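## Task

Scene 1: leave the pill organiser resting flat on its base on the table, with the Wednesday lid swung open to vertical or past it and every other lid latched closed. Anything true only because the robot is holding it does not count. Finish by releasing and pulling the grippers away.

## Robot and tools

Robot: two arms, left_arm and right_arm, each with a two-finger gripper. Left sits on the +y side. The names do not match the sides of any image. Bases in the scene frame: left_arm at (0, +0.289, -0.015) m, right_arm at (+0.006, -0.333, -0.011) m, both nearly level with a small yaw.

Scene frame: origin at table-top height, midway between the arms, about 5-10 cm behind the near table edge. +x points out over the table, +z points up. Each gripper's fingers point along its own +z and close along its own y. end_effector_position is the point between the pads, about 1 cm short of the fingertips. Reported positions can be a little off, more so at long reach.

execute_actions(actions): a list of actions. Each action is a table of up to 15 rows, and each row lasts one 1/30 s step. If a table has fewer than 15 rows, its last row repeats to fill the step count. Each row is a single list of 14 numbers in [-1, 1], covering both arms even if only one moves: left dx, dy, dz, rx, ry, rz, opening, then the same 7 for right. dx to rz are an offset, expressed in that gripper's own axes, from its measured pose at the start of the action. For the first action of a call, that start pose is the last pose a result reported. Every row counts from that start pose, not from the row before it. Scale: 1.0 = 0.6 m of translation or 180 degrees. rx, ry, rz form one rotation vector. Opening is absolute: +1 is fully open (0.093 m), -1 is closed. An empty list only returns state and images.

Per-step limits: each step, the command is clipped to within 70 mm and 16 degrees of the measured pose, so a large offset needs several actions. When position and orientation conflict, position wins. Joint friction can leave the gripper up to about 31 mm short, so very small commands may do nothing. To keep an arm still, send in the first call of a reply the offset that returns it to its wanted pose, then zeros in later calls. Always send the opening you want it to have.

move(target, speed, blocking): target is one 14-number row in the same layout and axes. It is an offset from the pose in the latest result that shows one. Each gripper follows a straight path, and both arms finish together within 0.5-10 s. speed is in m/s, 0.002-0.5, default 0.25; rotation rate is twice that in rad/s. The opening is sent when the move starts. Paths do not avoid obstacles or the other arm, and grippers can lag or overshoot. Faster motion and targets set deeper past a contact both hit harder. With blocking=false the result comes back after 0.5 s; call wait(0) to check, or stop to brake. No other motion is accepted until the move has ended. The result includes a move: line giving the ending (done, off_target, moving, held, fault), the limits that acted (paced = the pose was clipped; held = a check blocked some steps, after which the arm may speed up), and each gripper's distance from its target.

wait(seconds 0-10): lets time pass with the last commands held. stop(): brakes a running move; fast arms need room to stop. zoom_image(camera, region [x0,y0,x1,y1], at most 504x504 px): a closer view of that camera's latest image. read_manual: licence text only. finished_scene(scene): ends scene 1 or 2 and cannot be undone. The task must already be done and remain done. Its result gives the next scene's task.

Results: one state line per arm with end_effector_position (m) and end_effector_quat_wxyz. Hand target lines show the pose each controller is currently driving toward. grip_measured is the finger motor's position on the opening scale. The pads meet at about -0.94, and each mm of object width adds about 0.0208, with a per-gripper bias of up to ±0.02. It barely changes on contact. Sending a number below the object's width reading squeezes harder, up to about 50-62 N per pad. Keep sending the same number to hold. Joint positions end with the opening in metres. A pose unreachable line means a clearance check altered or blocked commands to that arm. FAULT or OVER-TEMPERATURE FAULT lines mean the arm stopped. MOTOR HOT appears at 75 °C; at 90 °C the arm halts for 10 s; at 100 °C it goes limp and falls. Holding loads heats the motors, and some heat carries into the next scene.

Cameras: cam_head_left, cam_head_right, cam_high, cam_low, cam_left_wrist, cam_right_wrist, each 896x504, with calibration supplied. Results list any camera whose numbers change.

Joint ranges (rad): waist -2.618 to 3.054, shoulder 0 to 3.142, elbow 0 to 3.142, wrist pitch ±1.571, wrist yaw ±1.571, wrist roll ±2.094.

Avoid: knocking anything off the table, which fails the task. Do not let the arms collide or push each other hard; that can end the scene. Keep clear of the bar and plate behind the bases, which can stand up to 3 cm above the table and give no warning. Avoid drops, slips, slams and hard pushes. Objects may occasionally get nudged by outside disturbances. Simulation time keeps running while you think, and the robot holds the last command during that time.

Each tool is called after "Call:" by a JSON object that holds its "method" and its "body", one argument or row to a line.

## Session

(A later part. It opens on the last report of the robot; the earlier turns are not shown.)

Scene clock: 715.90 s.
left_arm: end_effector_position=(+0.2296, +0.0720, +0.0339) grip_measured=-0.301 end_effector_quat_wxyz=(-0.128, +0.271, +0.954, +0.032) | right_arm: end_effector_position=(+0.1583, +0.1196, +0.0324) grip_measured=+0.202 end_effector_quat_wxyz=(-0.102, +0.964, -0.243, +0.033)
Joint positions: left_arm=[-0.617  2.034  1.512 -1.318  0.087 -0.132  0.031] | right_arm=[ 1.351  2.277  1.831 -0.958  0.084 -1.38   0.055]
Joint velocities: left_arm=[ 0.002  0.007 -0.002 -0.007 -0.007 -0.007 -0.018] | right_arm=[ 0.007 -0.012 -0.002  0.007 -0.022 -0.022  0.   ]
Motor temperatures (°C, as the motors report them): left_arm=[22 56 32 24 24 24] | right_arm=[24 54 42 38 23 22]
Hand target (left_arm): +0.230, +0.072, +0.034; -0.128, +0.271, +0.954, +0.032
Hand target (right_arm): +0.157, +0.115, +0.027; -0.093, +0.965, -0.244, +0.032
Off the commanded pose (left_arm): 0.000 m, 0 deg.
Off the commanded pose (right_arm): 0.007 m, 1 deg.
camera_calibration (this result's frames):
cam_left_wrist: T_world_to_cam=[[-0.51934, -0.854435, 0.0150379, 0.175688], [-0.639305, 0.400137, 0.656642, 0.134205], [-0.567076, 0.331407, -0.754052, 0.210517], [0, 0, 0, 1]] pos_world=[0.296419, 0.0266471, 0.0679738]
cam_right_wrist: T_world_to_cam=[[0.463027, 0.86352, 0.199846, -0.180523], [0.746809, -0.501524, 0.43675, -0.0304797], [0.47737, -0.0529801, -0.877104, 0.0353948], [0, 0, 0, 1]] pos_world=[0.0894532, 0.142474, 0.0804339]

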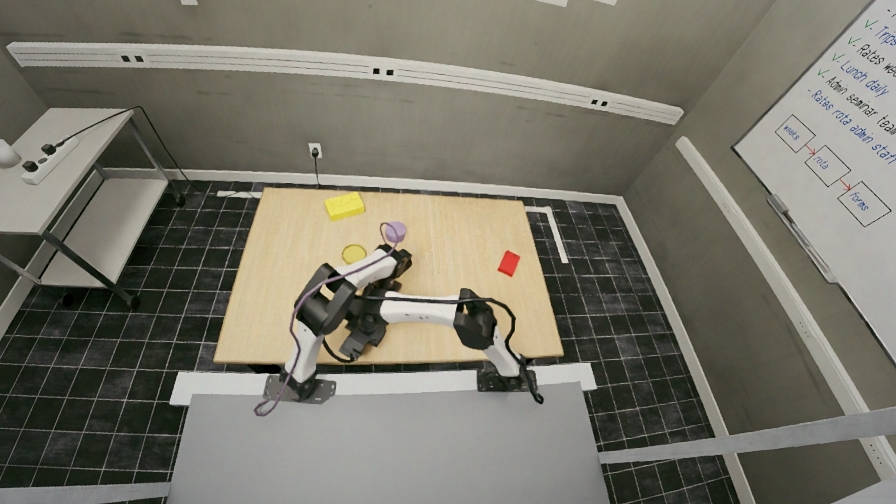

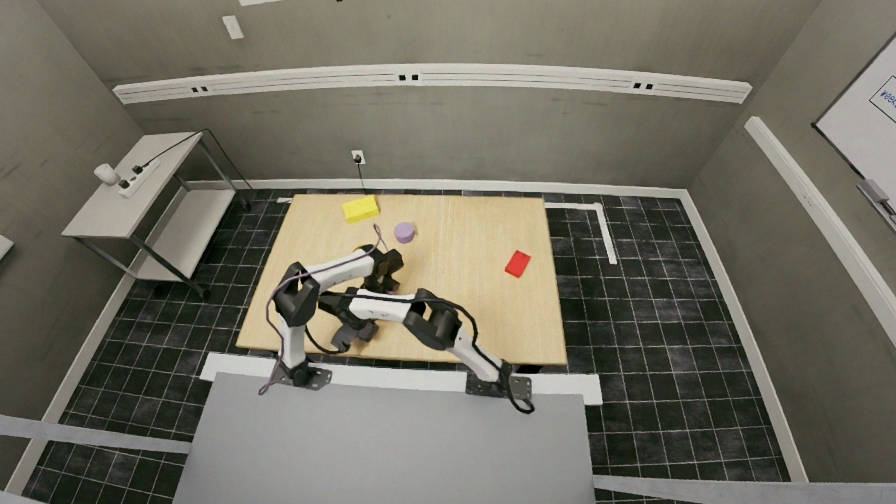

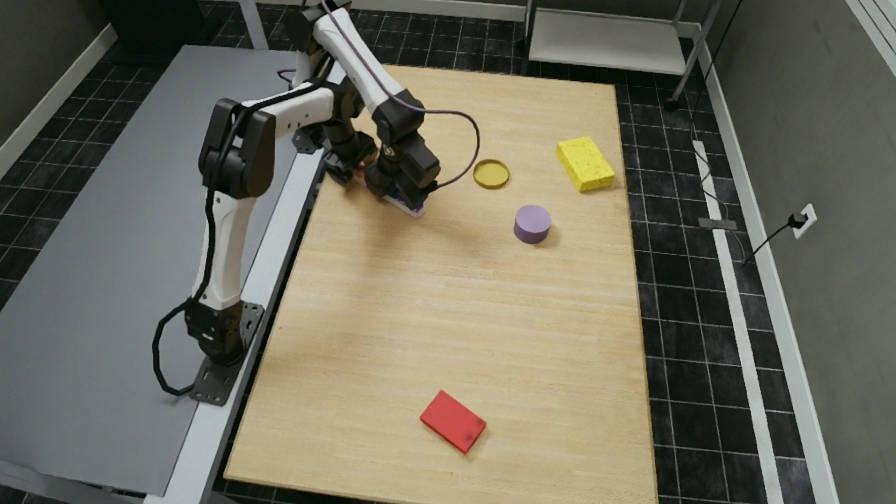

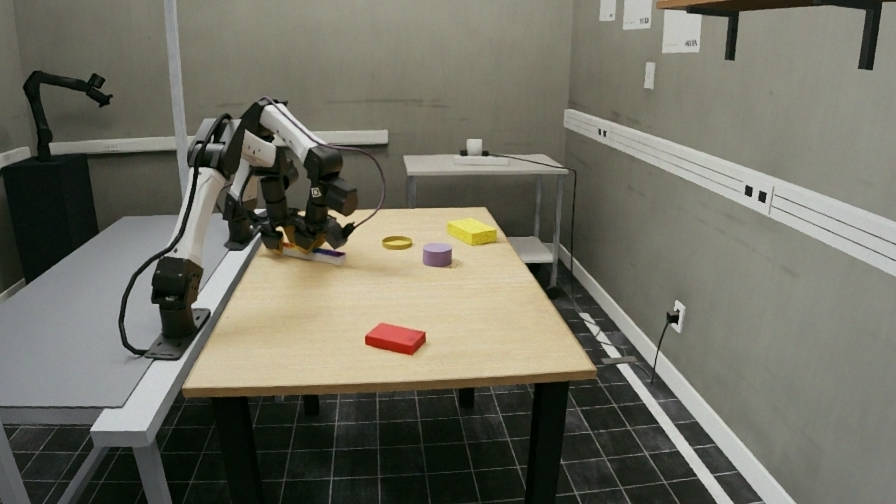

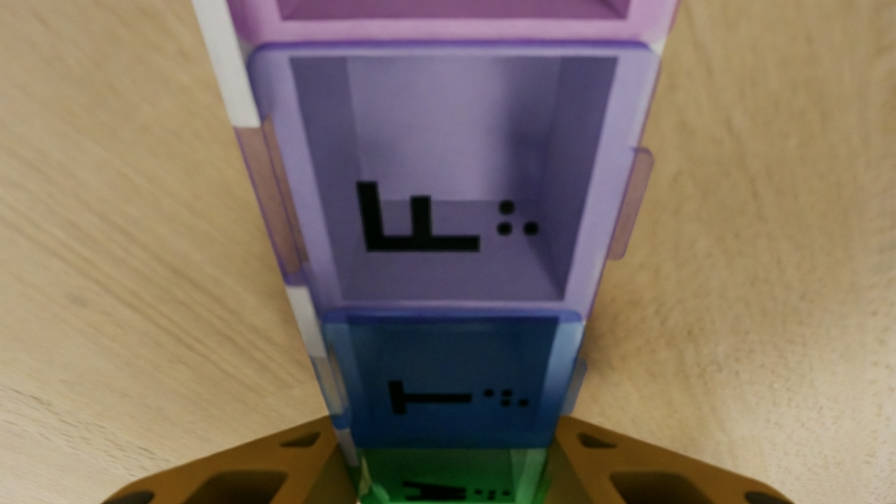

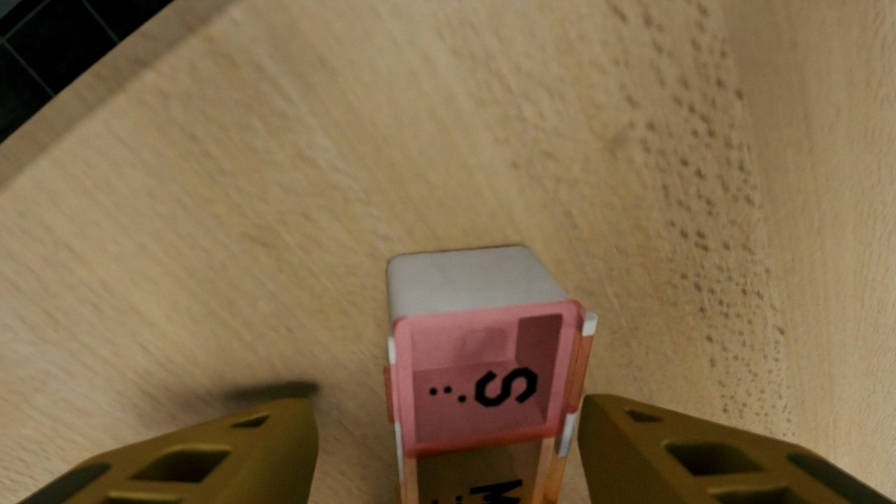

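Call:
{"method": "execute_actions", "body": {
  "actions": []
}}

Scene clock: 728.13 s.
left_arm: end_effector_position=(+0.2296, +0.0720, +0.0339) grip_measured=-0.309 end_effector_quat_wxyz=(-0.128, +0.271, +0.954, +0.032) | right_arm: end_effector_position=(+0.1583, +0.1196, +0.0324) grip_measured=+0.202 end_effector_quat_wxyz=(-0.102, +0.964, -0.243, +0.033)
Joint positions: left_arm=[-0.617  2.034  1.512 -1.318  0.087 -0.132  0.03 ] | right_arm=[ 1.351  2.277  1.831 -0.958  0.084 -1.38   0.055]
Joint velocities: left_arm=[ 0.002  0.007  0.012 -0.095  0.007  0.007 -0.001] | right_arm=[-0.017  0.007 -0.002 -0.037  0.022 -0.022  0.   ]
Motor temperatures (°C, as the motors report them): left_arm=[22 56 33 24 24 24] | right_arm=[24 56 41 37 23 22]
Hand target (left_arm): +0.230, +0.072, +0.034; -0.128, +0.271, +0.954, +0.032
Hand target (right_arm): +0.157, +0.115, +0.027; -0.093, +0.965, -0.244, +0.032
Off the commanded pose (left_arm): 0.000 m, 0 deg.
Off the commanded pose (right_arm): 0.007 m, 1 deg.
camera_calibration (this result's frames):
cam_left_wrist: T_world_to_cam=[[-0.51934, -0.854435, 0.0150379, 0.175688], [-0.639305, 0.400137, 0.656642, 0.134205], [-0.567076, 0.331407, -0.754052, 0.210517], [0, 0, 0, 1]] pos_world=[0.296419, 0.0266471, 0.0679738]
cam_right_wrist: T_world_to_cam=[[0.463027, 0.86352, 0.199846, -0.180523], [0.746809, -0.501524, 0.43675, -0.0304797], [0.47737, -0.0529801, -0.877104, 0.0353948], [0, 0, 0, 1]] pos_world=[0.0894532, 0.142474, 0.0804339]

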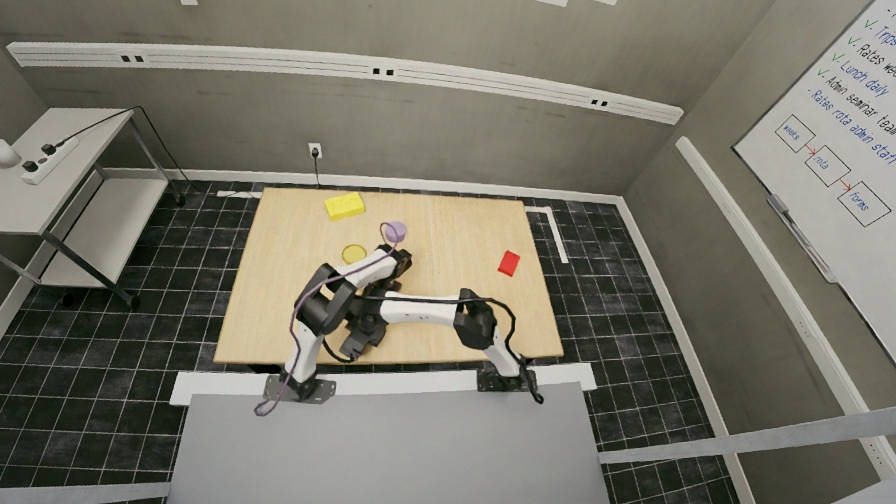

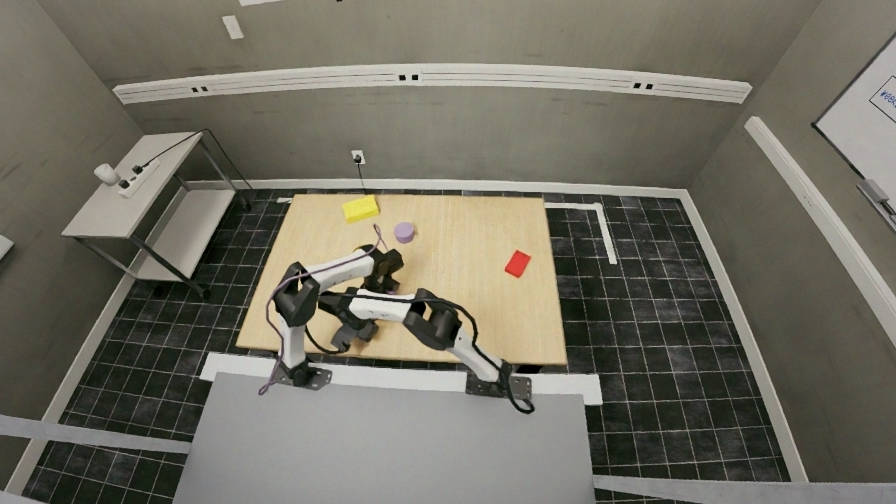

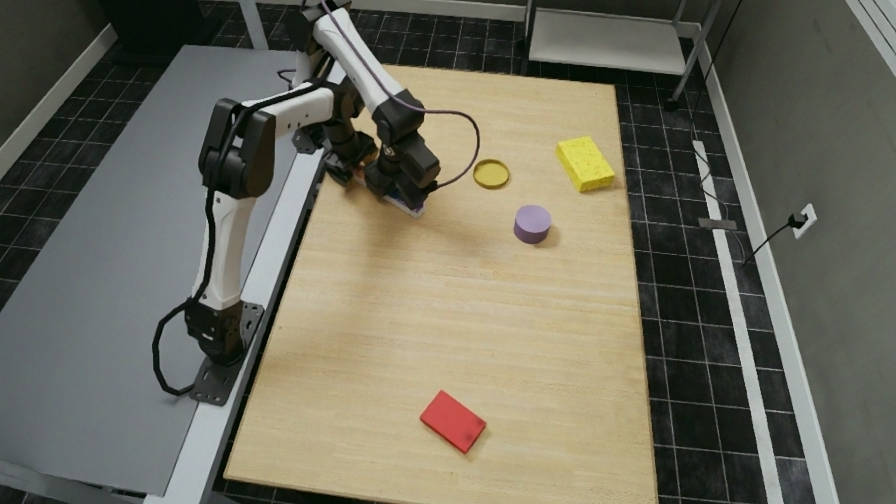

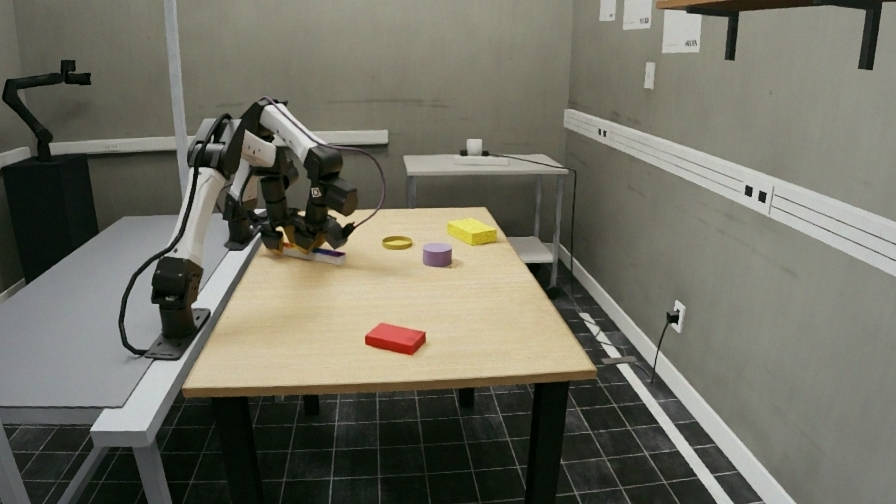

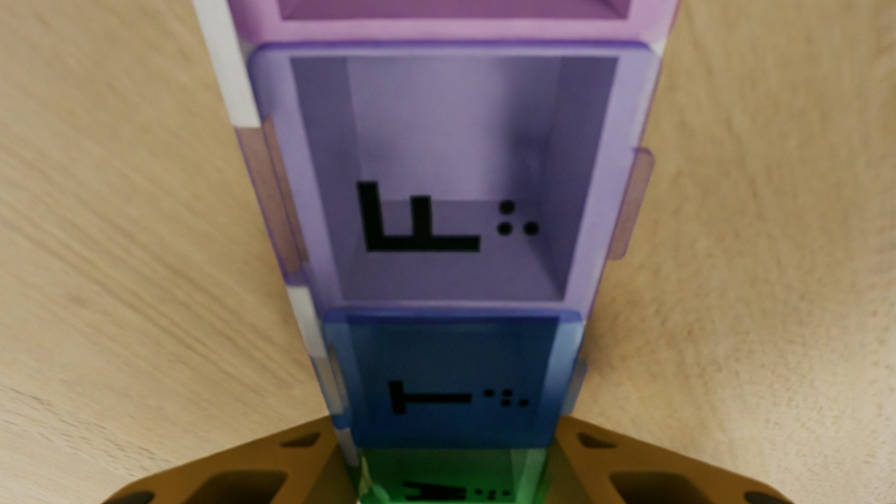

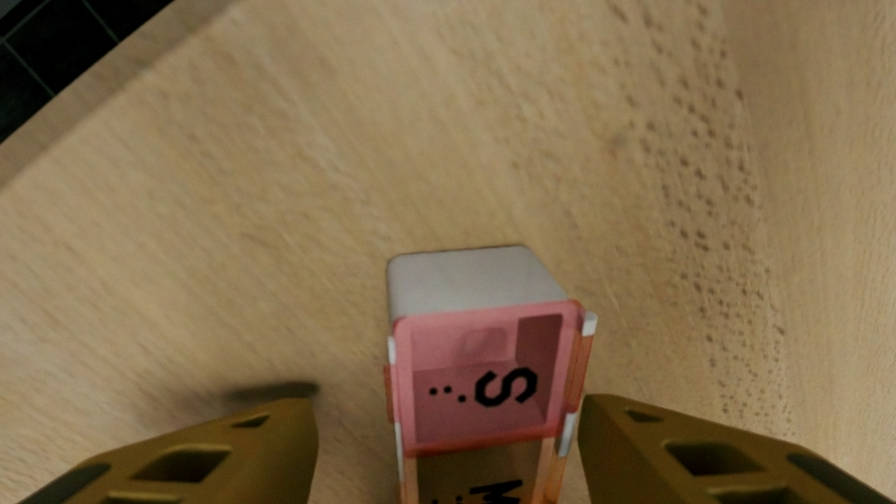

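Call:
{"method": "execute_actions", "body": {
  "actions": [
    [[0,0,0,0,0,0,-0.32,-0.001,-0.004,0,0.003,-0.0007,0,0.2],[0,0,0,0,0,0,-0.32,-0.002,-0.008,0,0.006,-0.0015,0,0.2],[0,0,0,0,0,0,-0.32,-0.0028,-0.012,0,0.009,-0.0022,0,0.2],[0,0,0,0,0,0,-0.32,-0.0037,-0.016,0,0.012,-0.003,0,0.2],[0,0,0,0,0,0,-0.32,-0.0046,-0.0196,0,0.0154,-0.0037,0,0.2]]
  ]
}}

Scene clock: 738.67 s.
left_arm: end_effector_position=(+0.2296, +0.0720, +0.0339) grip_measured=-0.309 end_effector_quat_wxyz=(-0.128, +0.271, +0.954, +0.032) | right_arm: end_effector_position=(+0.1599, +0.1248, +0.0337) grip_measured=+0.202 end_effector_quat_wxyz=(-0.113, +0.963, -0.244, +0.033)
Joint positions: left_arm=[-0.617  2.034  1.512 -1.318  0.087 -0.132  0.03 ] | right_arm=[ 1.351  2.277  1.831 -0.935  0.084 -1.38   0.055]
Joint velocities: left_arm=[ 0.007 -0.007  0.002  0.022 -0.037 -0.037  0.   ] | right_arm=[-0.007 -0.002  0.012  0.066 -0.066  0.037 -0.001]
Motor temperatures (°C, as the motors report them): left_arm=[22 56 33 24 24 24] | right_arm=[24 58 40 36 23 22]
Hand target (left_arm): +0.230, +0.072, +0.034; -0.128, +0.271, +0.954, +0.032
Hand target (right_arm): +0.161, +0.131, +0.035; -0.127, +0.961, -0.242, +0.033
Off the commanded pose (left_arm): 0.000 m, 0 deg.
Off the commanded pose (right_arm): 0.006 m, 2 deg.
camera_calibration (this result's frames):
cam_left_wrist: T_world_to_cam=[[-0.51934, -0.854435, 0.0150379, 0.175688], [-0.639305, 0.400137, 0.656642, 0.134205], [-0.567076, 0.331407, -0.754052, 0.210517], [0, 0, 0, 1]] pos_world=[0.296419, 0.0266471, 0.0679738]
cam_right_wrist: T_world_to_cam=[[0.462194, 0.858509, 0.222124, -0.186039], [0.743567, -0.511684, 0.430451, -0.0275868], [0.483203, -0.0337877, -0.874856, 0.0325701], [0, 0, 0, 1]] pos_world=[0.0907608, 0.146701, 0.0816926]

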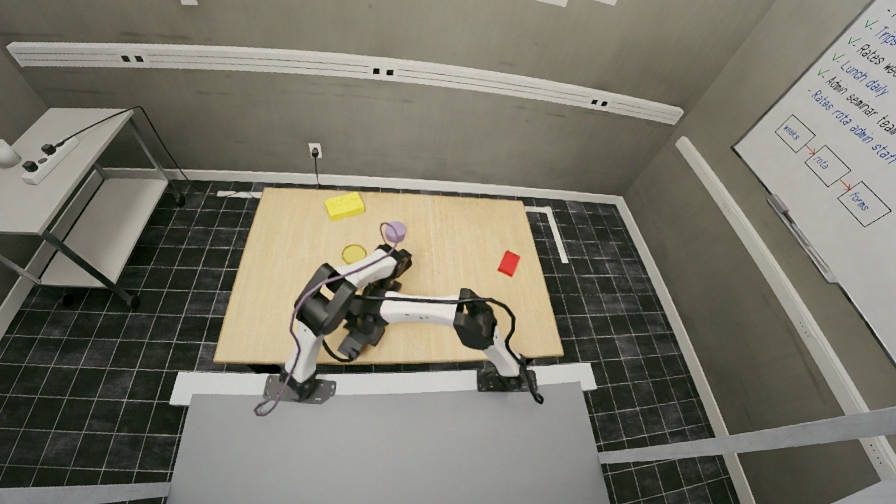

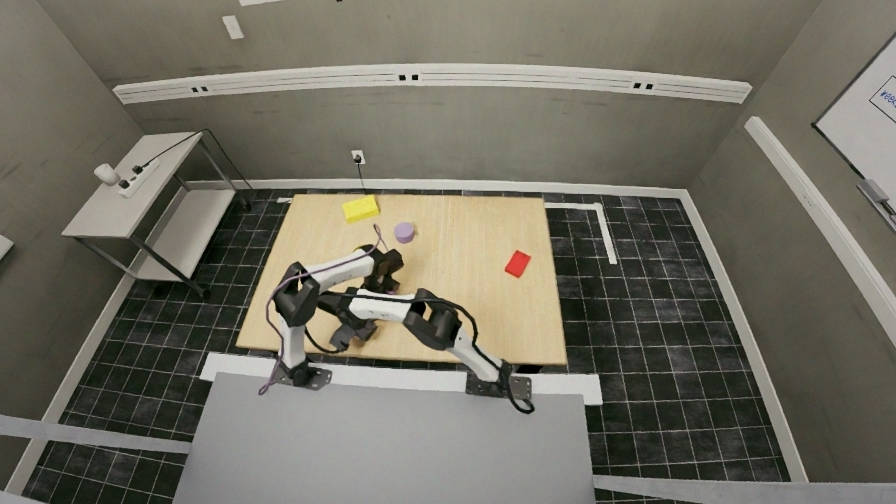

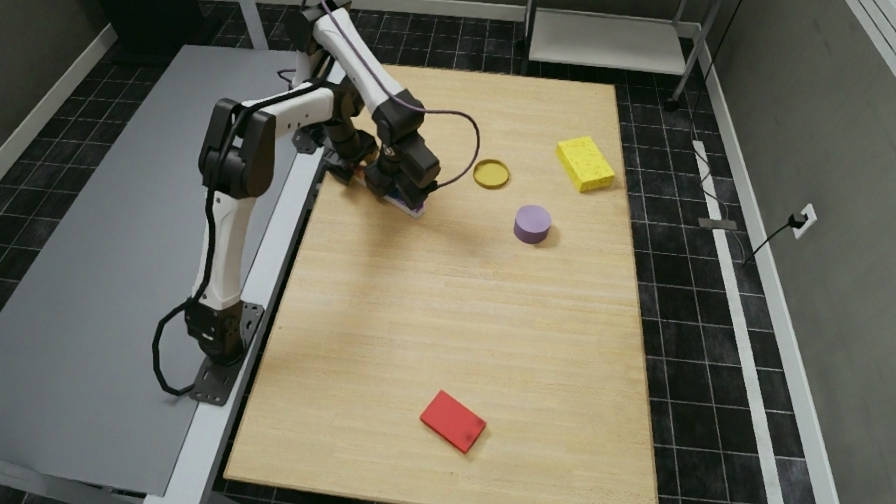

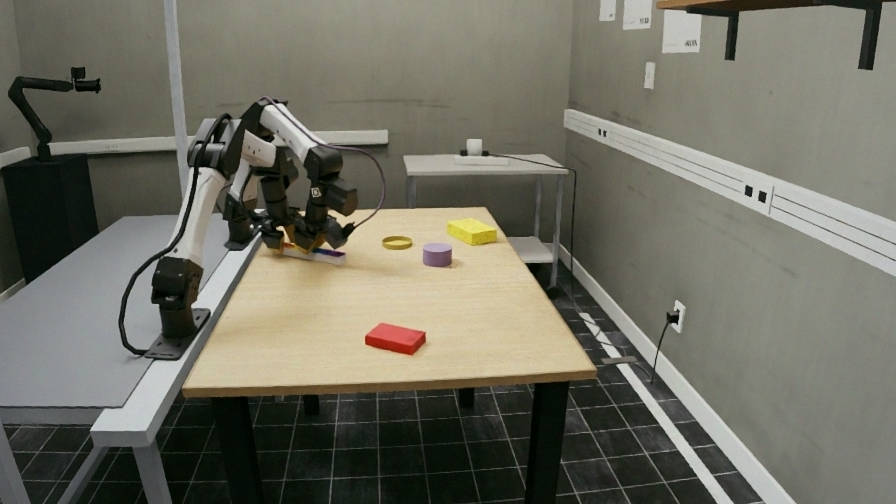

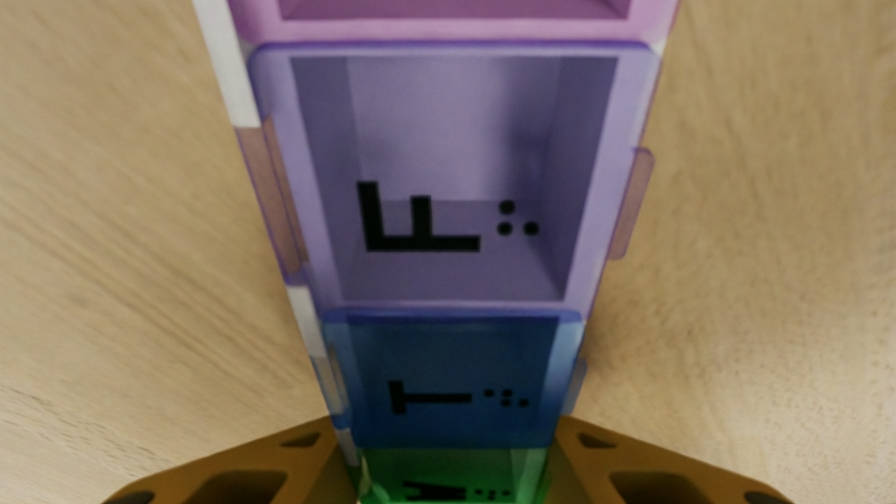

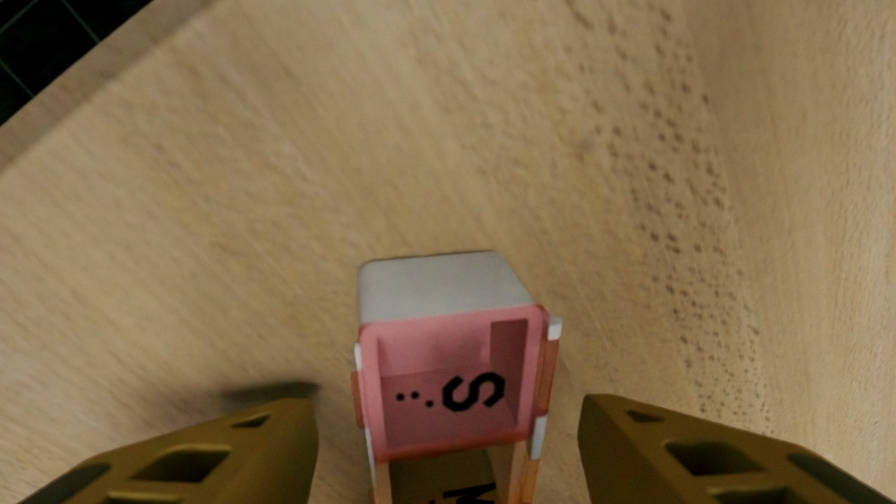

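Call:
{"method": "execute_actions", "body": {
  "actions": [
    [[0,0,0,0,0,0,-0.32,0,0,0,0,0,0,0.17],[0,0,0,0,0,0,-0.32,0,0,0,0,0,0,0.14],[0,0,0,0,0,0,-0.32,0,0,0,0,0,0,0.11],[0,0,0,0,0,0,-0.32,0,0,0,0,0,0,0.08],[0,0,0,0,0,0,-0.32,0,0,0,0,0,0,0.05],[0,0,0,0,0,0,-0.32,0,0,0,0,0,0,0.02],[0,0,0,0,0,0,-0.32,0,0,0,0,0,0,-0.01],[0,0,0,0,0,0,-0.32,0,0,0,0,0,0,-0.04],[0,0,0,0,0,0,-0.32,0,0,0,0,0,0,-0.06],[0,0,0,0,0,0,-0.32,0,0,0,0,0,0,-0.08],[0,0,0,0,0,0,-0.32,0,0,0,0,0,0,-0.10],[0,0,0,0,0,0,-0.32,0,0,0,0,0,0,-0.11],[0,0,0,0,0,0,-0.32,0,0,0,0,0,0,-0.12],[0,0,0,0,0,0,-0.32,0,0,0,0,0,0,-0.13],[0,0,0,0,0,0,-0.32,0,0,0,0,0,0,-0.14]],
    [[0,0,0,0,0,0,-0.33,0,0,0,0,0,0,-0.15],[0,0,0,0,0,0,-0.33,0,0,0,0,0,0,-0.16],[0,0,0,0,0,0,-0.34,0,0,0,0,0,0,-0.17],[0,0,0,0,0,0,-0.34,0,0,0,0,0,0,-0.18],[0,0,0,0,0,0,-0.35,0,0,0,0,0,0,-0.19],[0,0,0,0,0,0,-0.35,0,0,0,0,0,0,-0.20],[0,0,0,0,0,0,-0.36,0,0,0,0,0,0,-0.21],[0,0,0,0,0,0,-0.36,0,0,0,0,0,0,-0.22],[0,0,0,0,0,0,-0.36,0,0,0,0,0,0,-0.23],[0,0,0,0,0,0,-0.36,0,0,0,0,0,0,-0.24],[0,0,0,0,0,0,-0.36,0,0,0,0,0,0,-0.25],[0,0,0,0,0,0,-0.36,0,0,0,0,0,0,-0.26],[0,0,0,0,0,0,-0.36,0,0,0,0,0,0,-0.27],[0,0,0,0,0,0,-0.36,0,0,0,0,0,0,-0.28],[0,0,0,0,0,0,-0.36,0,0,0,0,0,0,-0.28]]
  ]
}}

Scene clock: 748.87 s.
left_arm: end_effector_position=(+0.2292, +0.0715, +0.0339) grip_measured=-0.346 end_effector_quat_wxyz=(-0.128, +0.271, +0.954, +0.030) | right_arm: end_effector_position=(+0.1601, +0.1253, +0.0338) grip_measured=-0.272 end_effector_quat_wxyz=(-0.114, +0.963, -0.244, +0.033)
Joint positions: left_arm=[-0.617  2.034  1.512 -1.318  0.091 -0.132  0.029] | right_arm=[ 1.351  2.277  1.831 -0.933  0.084 -1.38   0.032]
Joint velocities: left_arm=[-0.022 -0.012  0.002 -0.037  0.022  0.066 -0.001] | right_arm=[ 0.007 -0.002  0.007 -0.095 -0.007 -0.037 -0.002]
Motor temperatures (°C, as the motors report them): left_arm=[22 57 33 24 24 24] | right_arm=[24 59 40 36 23 22]
Hand target (left_arm): +0.230, +0.072, +0.034; -0.128, +0.271, +0.954, +0.032
Hand target (right_arm): +0.160, +0.125, +0.034; -0.114, +0.963, -0.244, +0.033
Off the commanded pose (left_arm): 0.001 m, 0 deg.
Off the commanded pose (right_arm): 0.000 m, 0 deg.
camera_calibration (this result's frames):
cam_left_wrist: T_world_to_cam=[[-0.518463, -0.854896, 0.0186845, 0.17476], [-0.638152, 0.401375, 0.657008, 0.133763], [-0.569173, 0.328711, -0.753652, 0.211135], [0, 0, 0, 1]] pos_world=[0.29614, 0.0263105, 0.0679738]
cam_right_wrist: T_world_to_cam=[[0.462119, 0.858076, 0.223945, -0.186487], [0.743303, -0.51251, 0.429924, -0.0273474], [0.483681, -0.0322171, -0.874651, 0.0323332], [0, 0, 0, 1]] pos_world=[0.0908678, 0.147046, 0.0818004]

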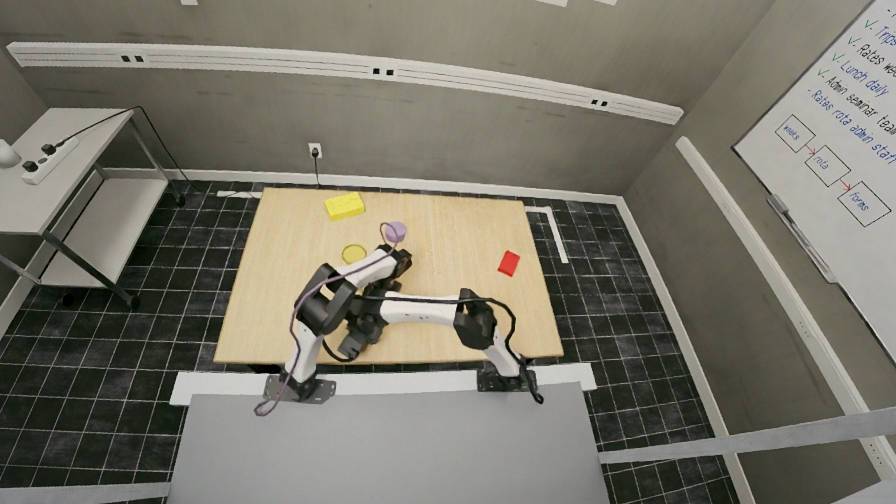

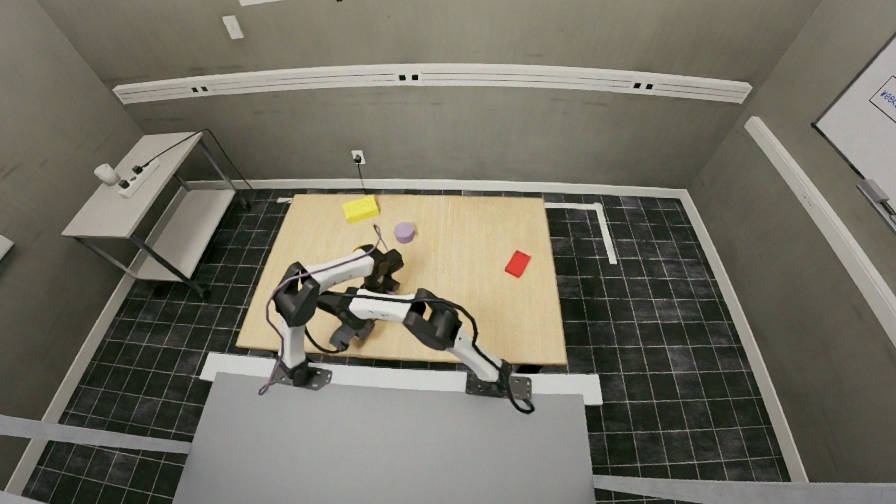

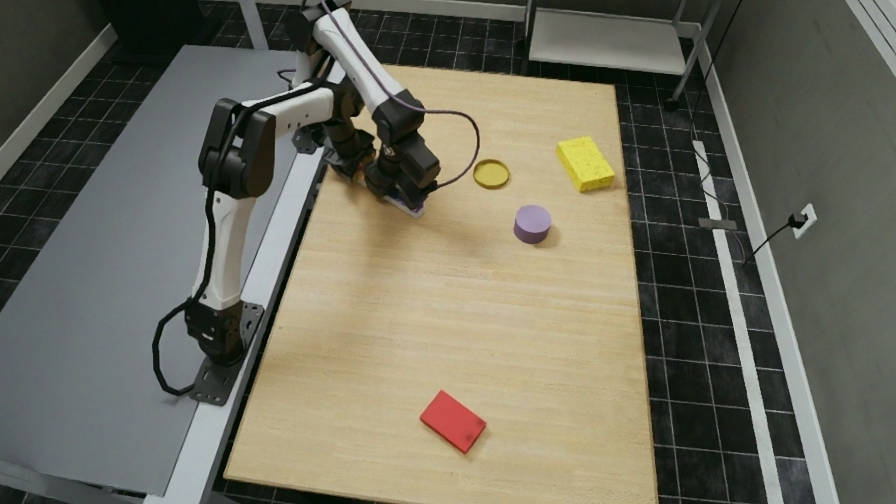

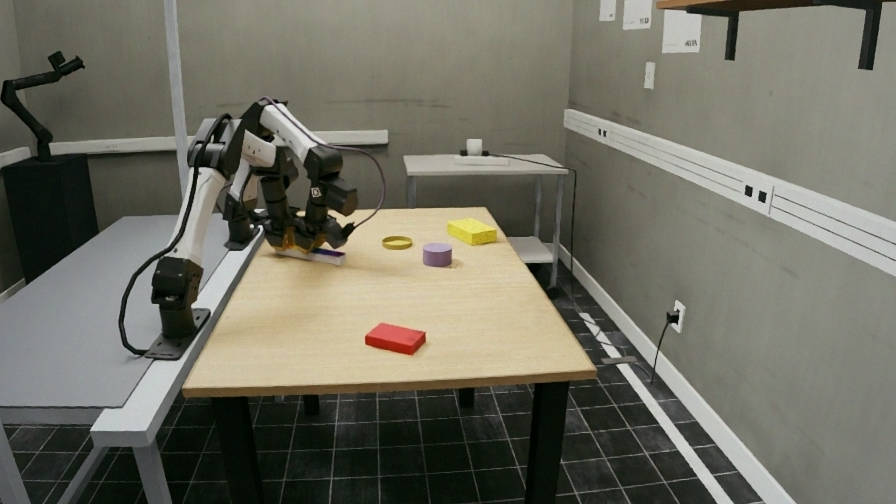

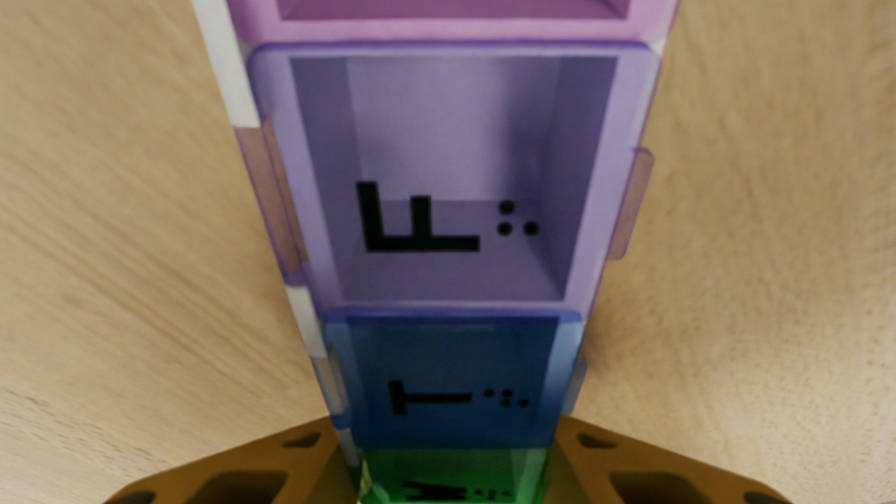

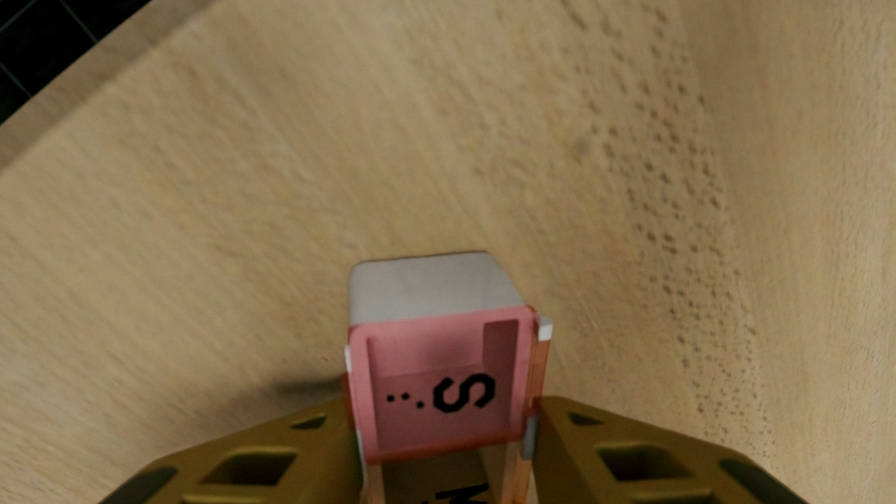

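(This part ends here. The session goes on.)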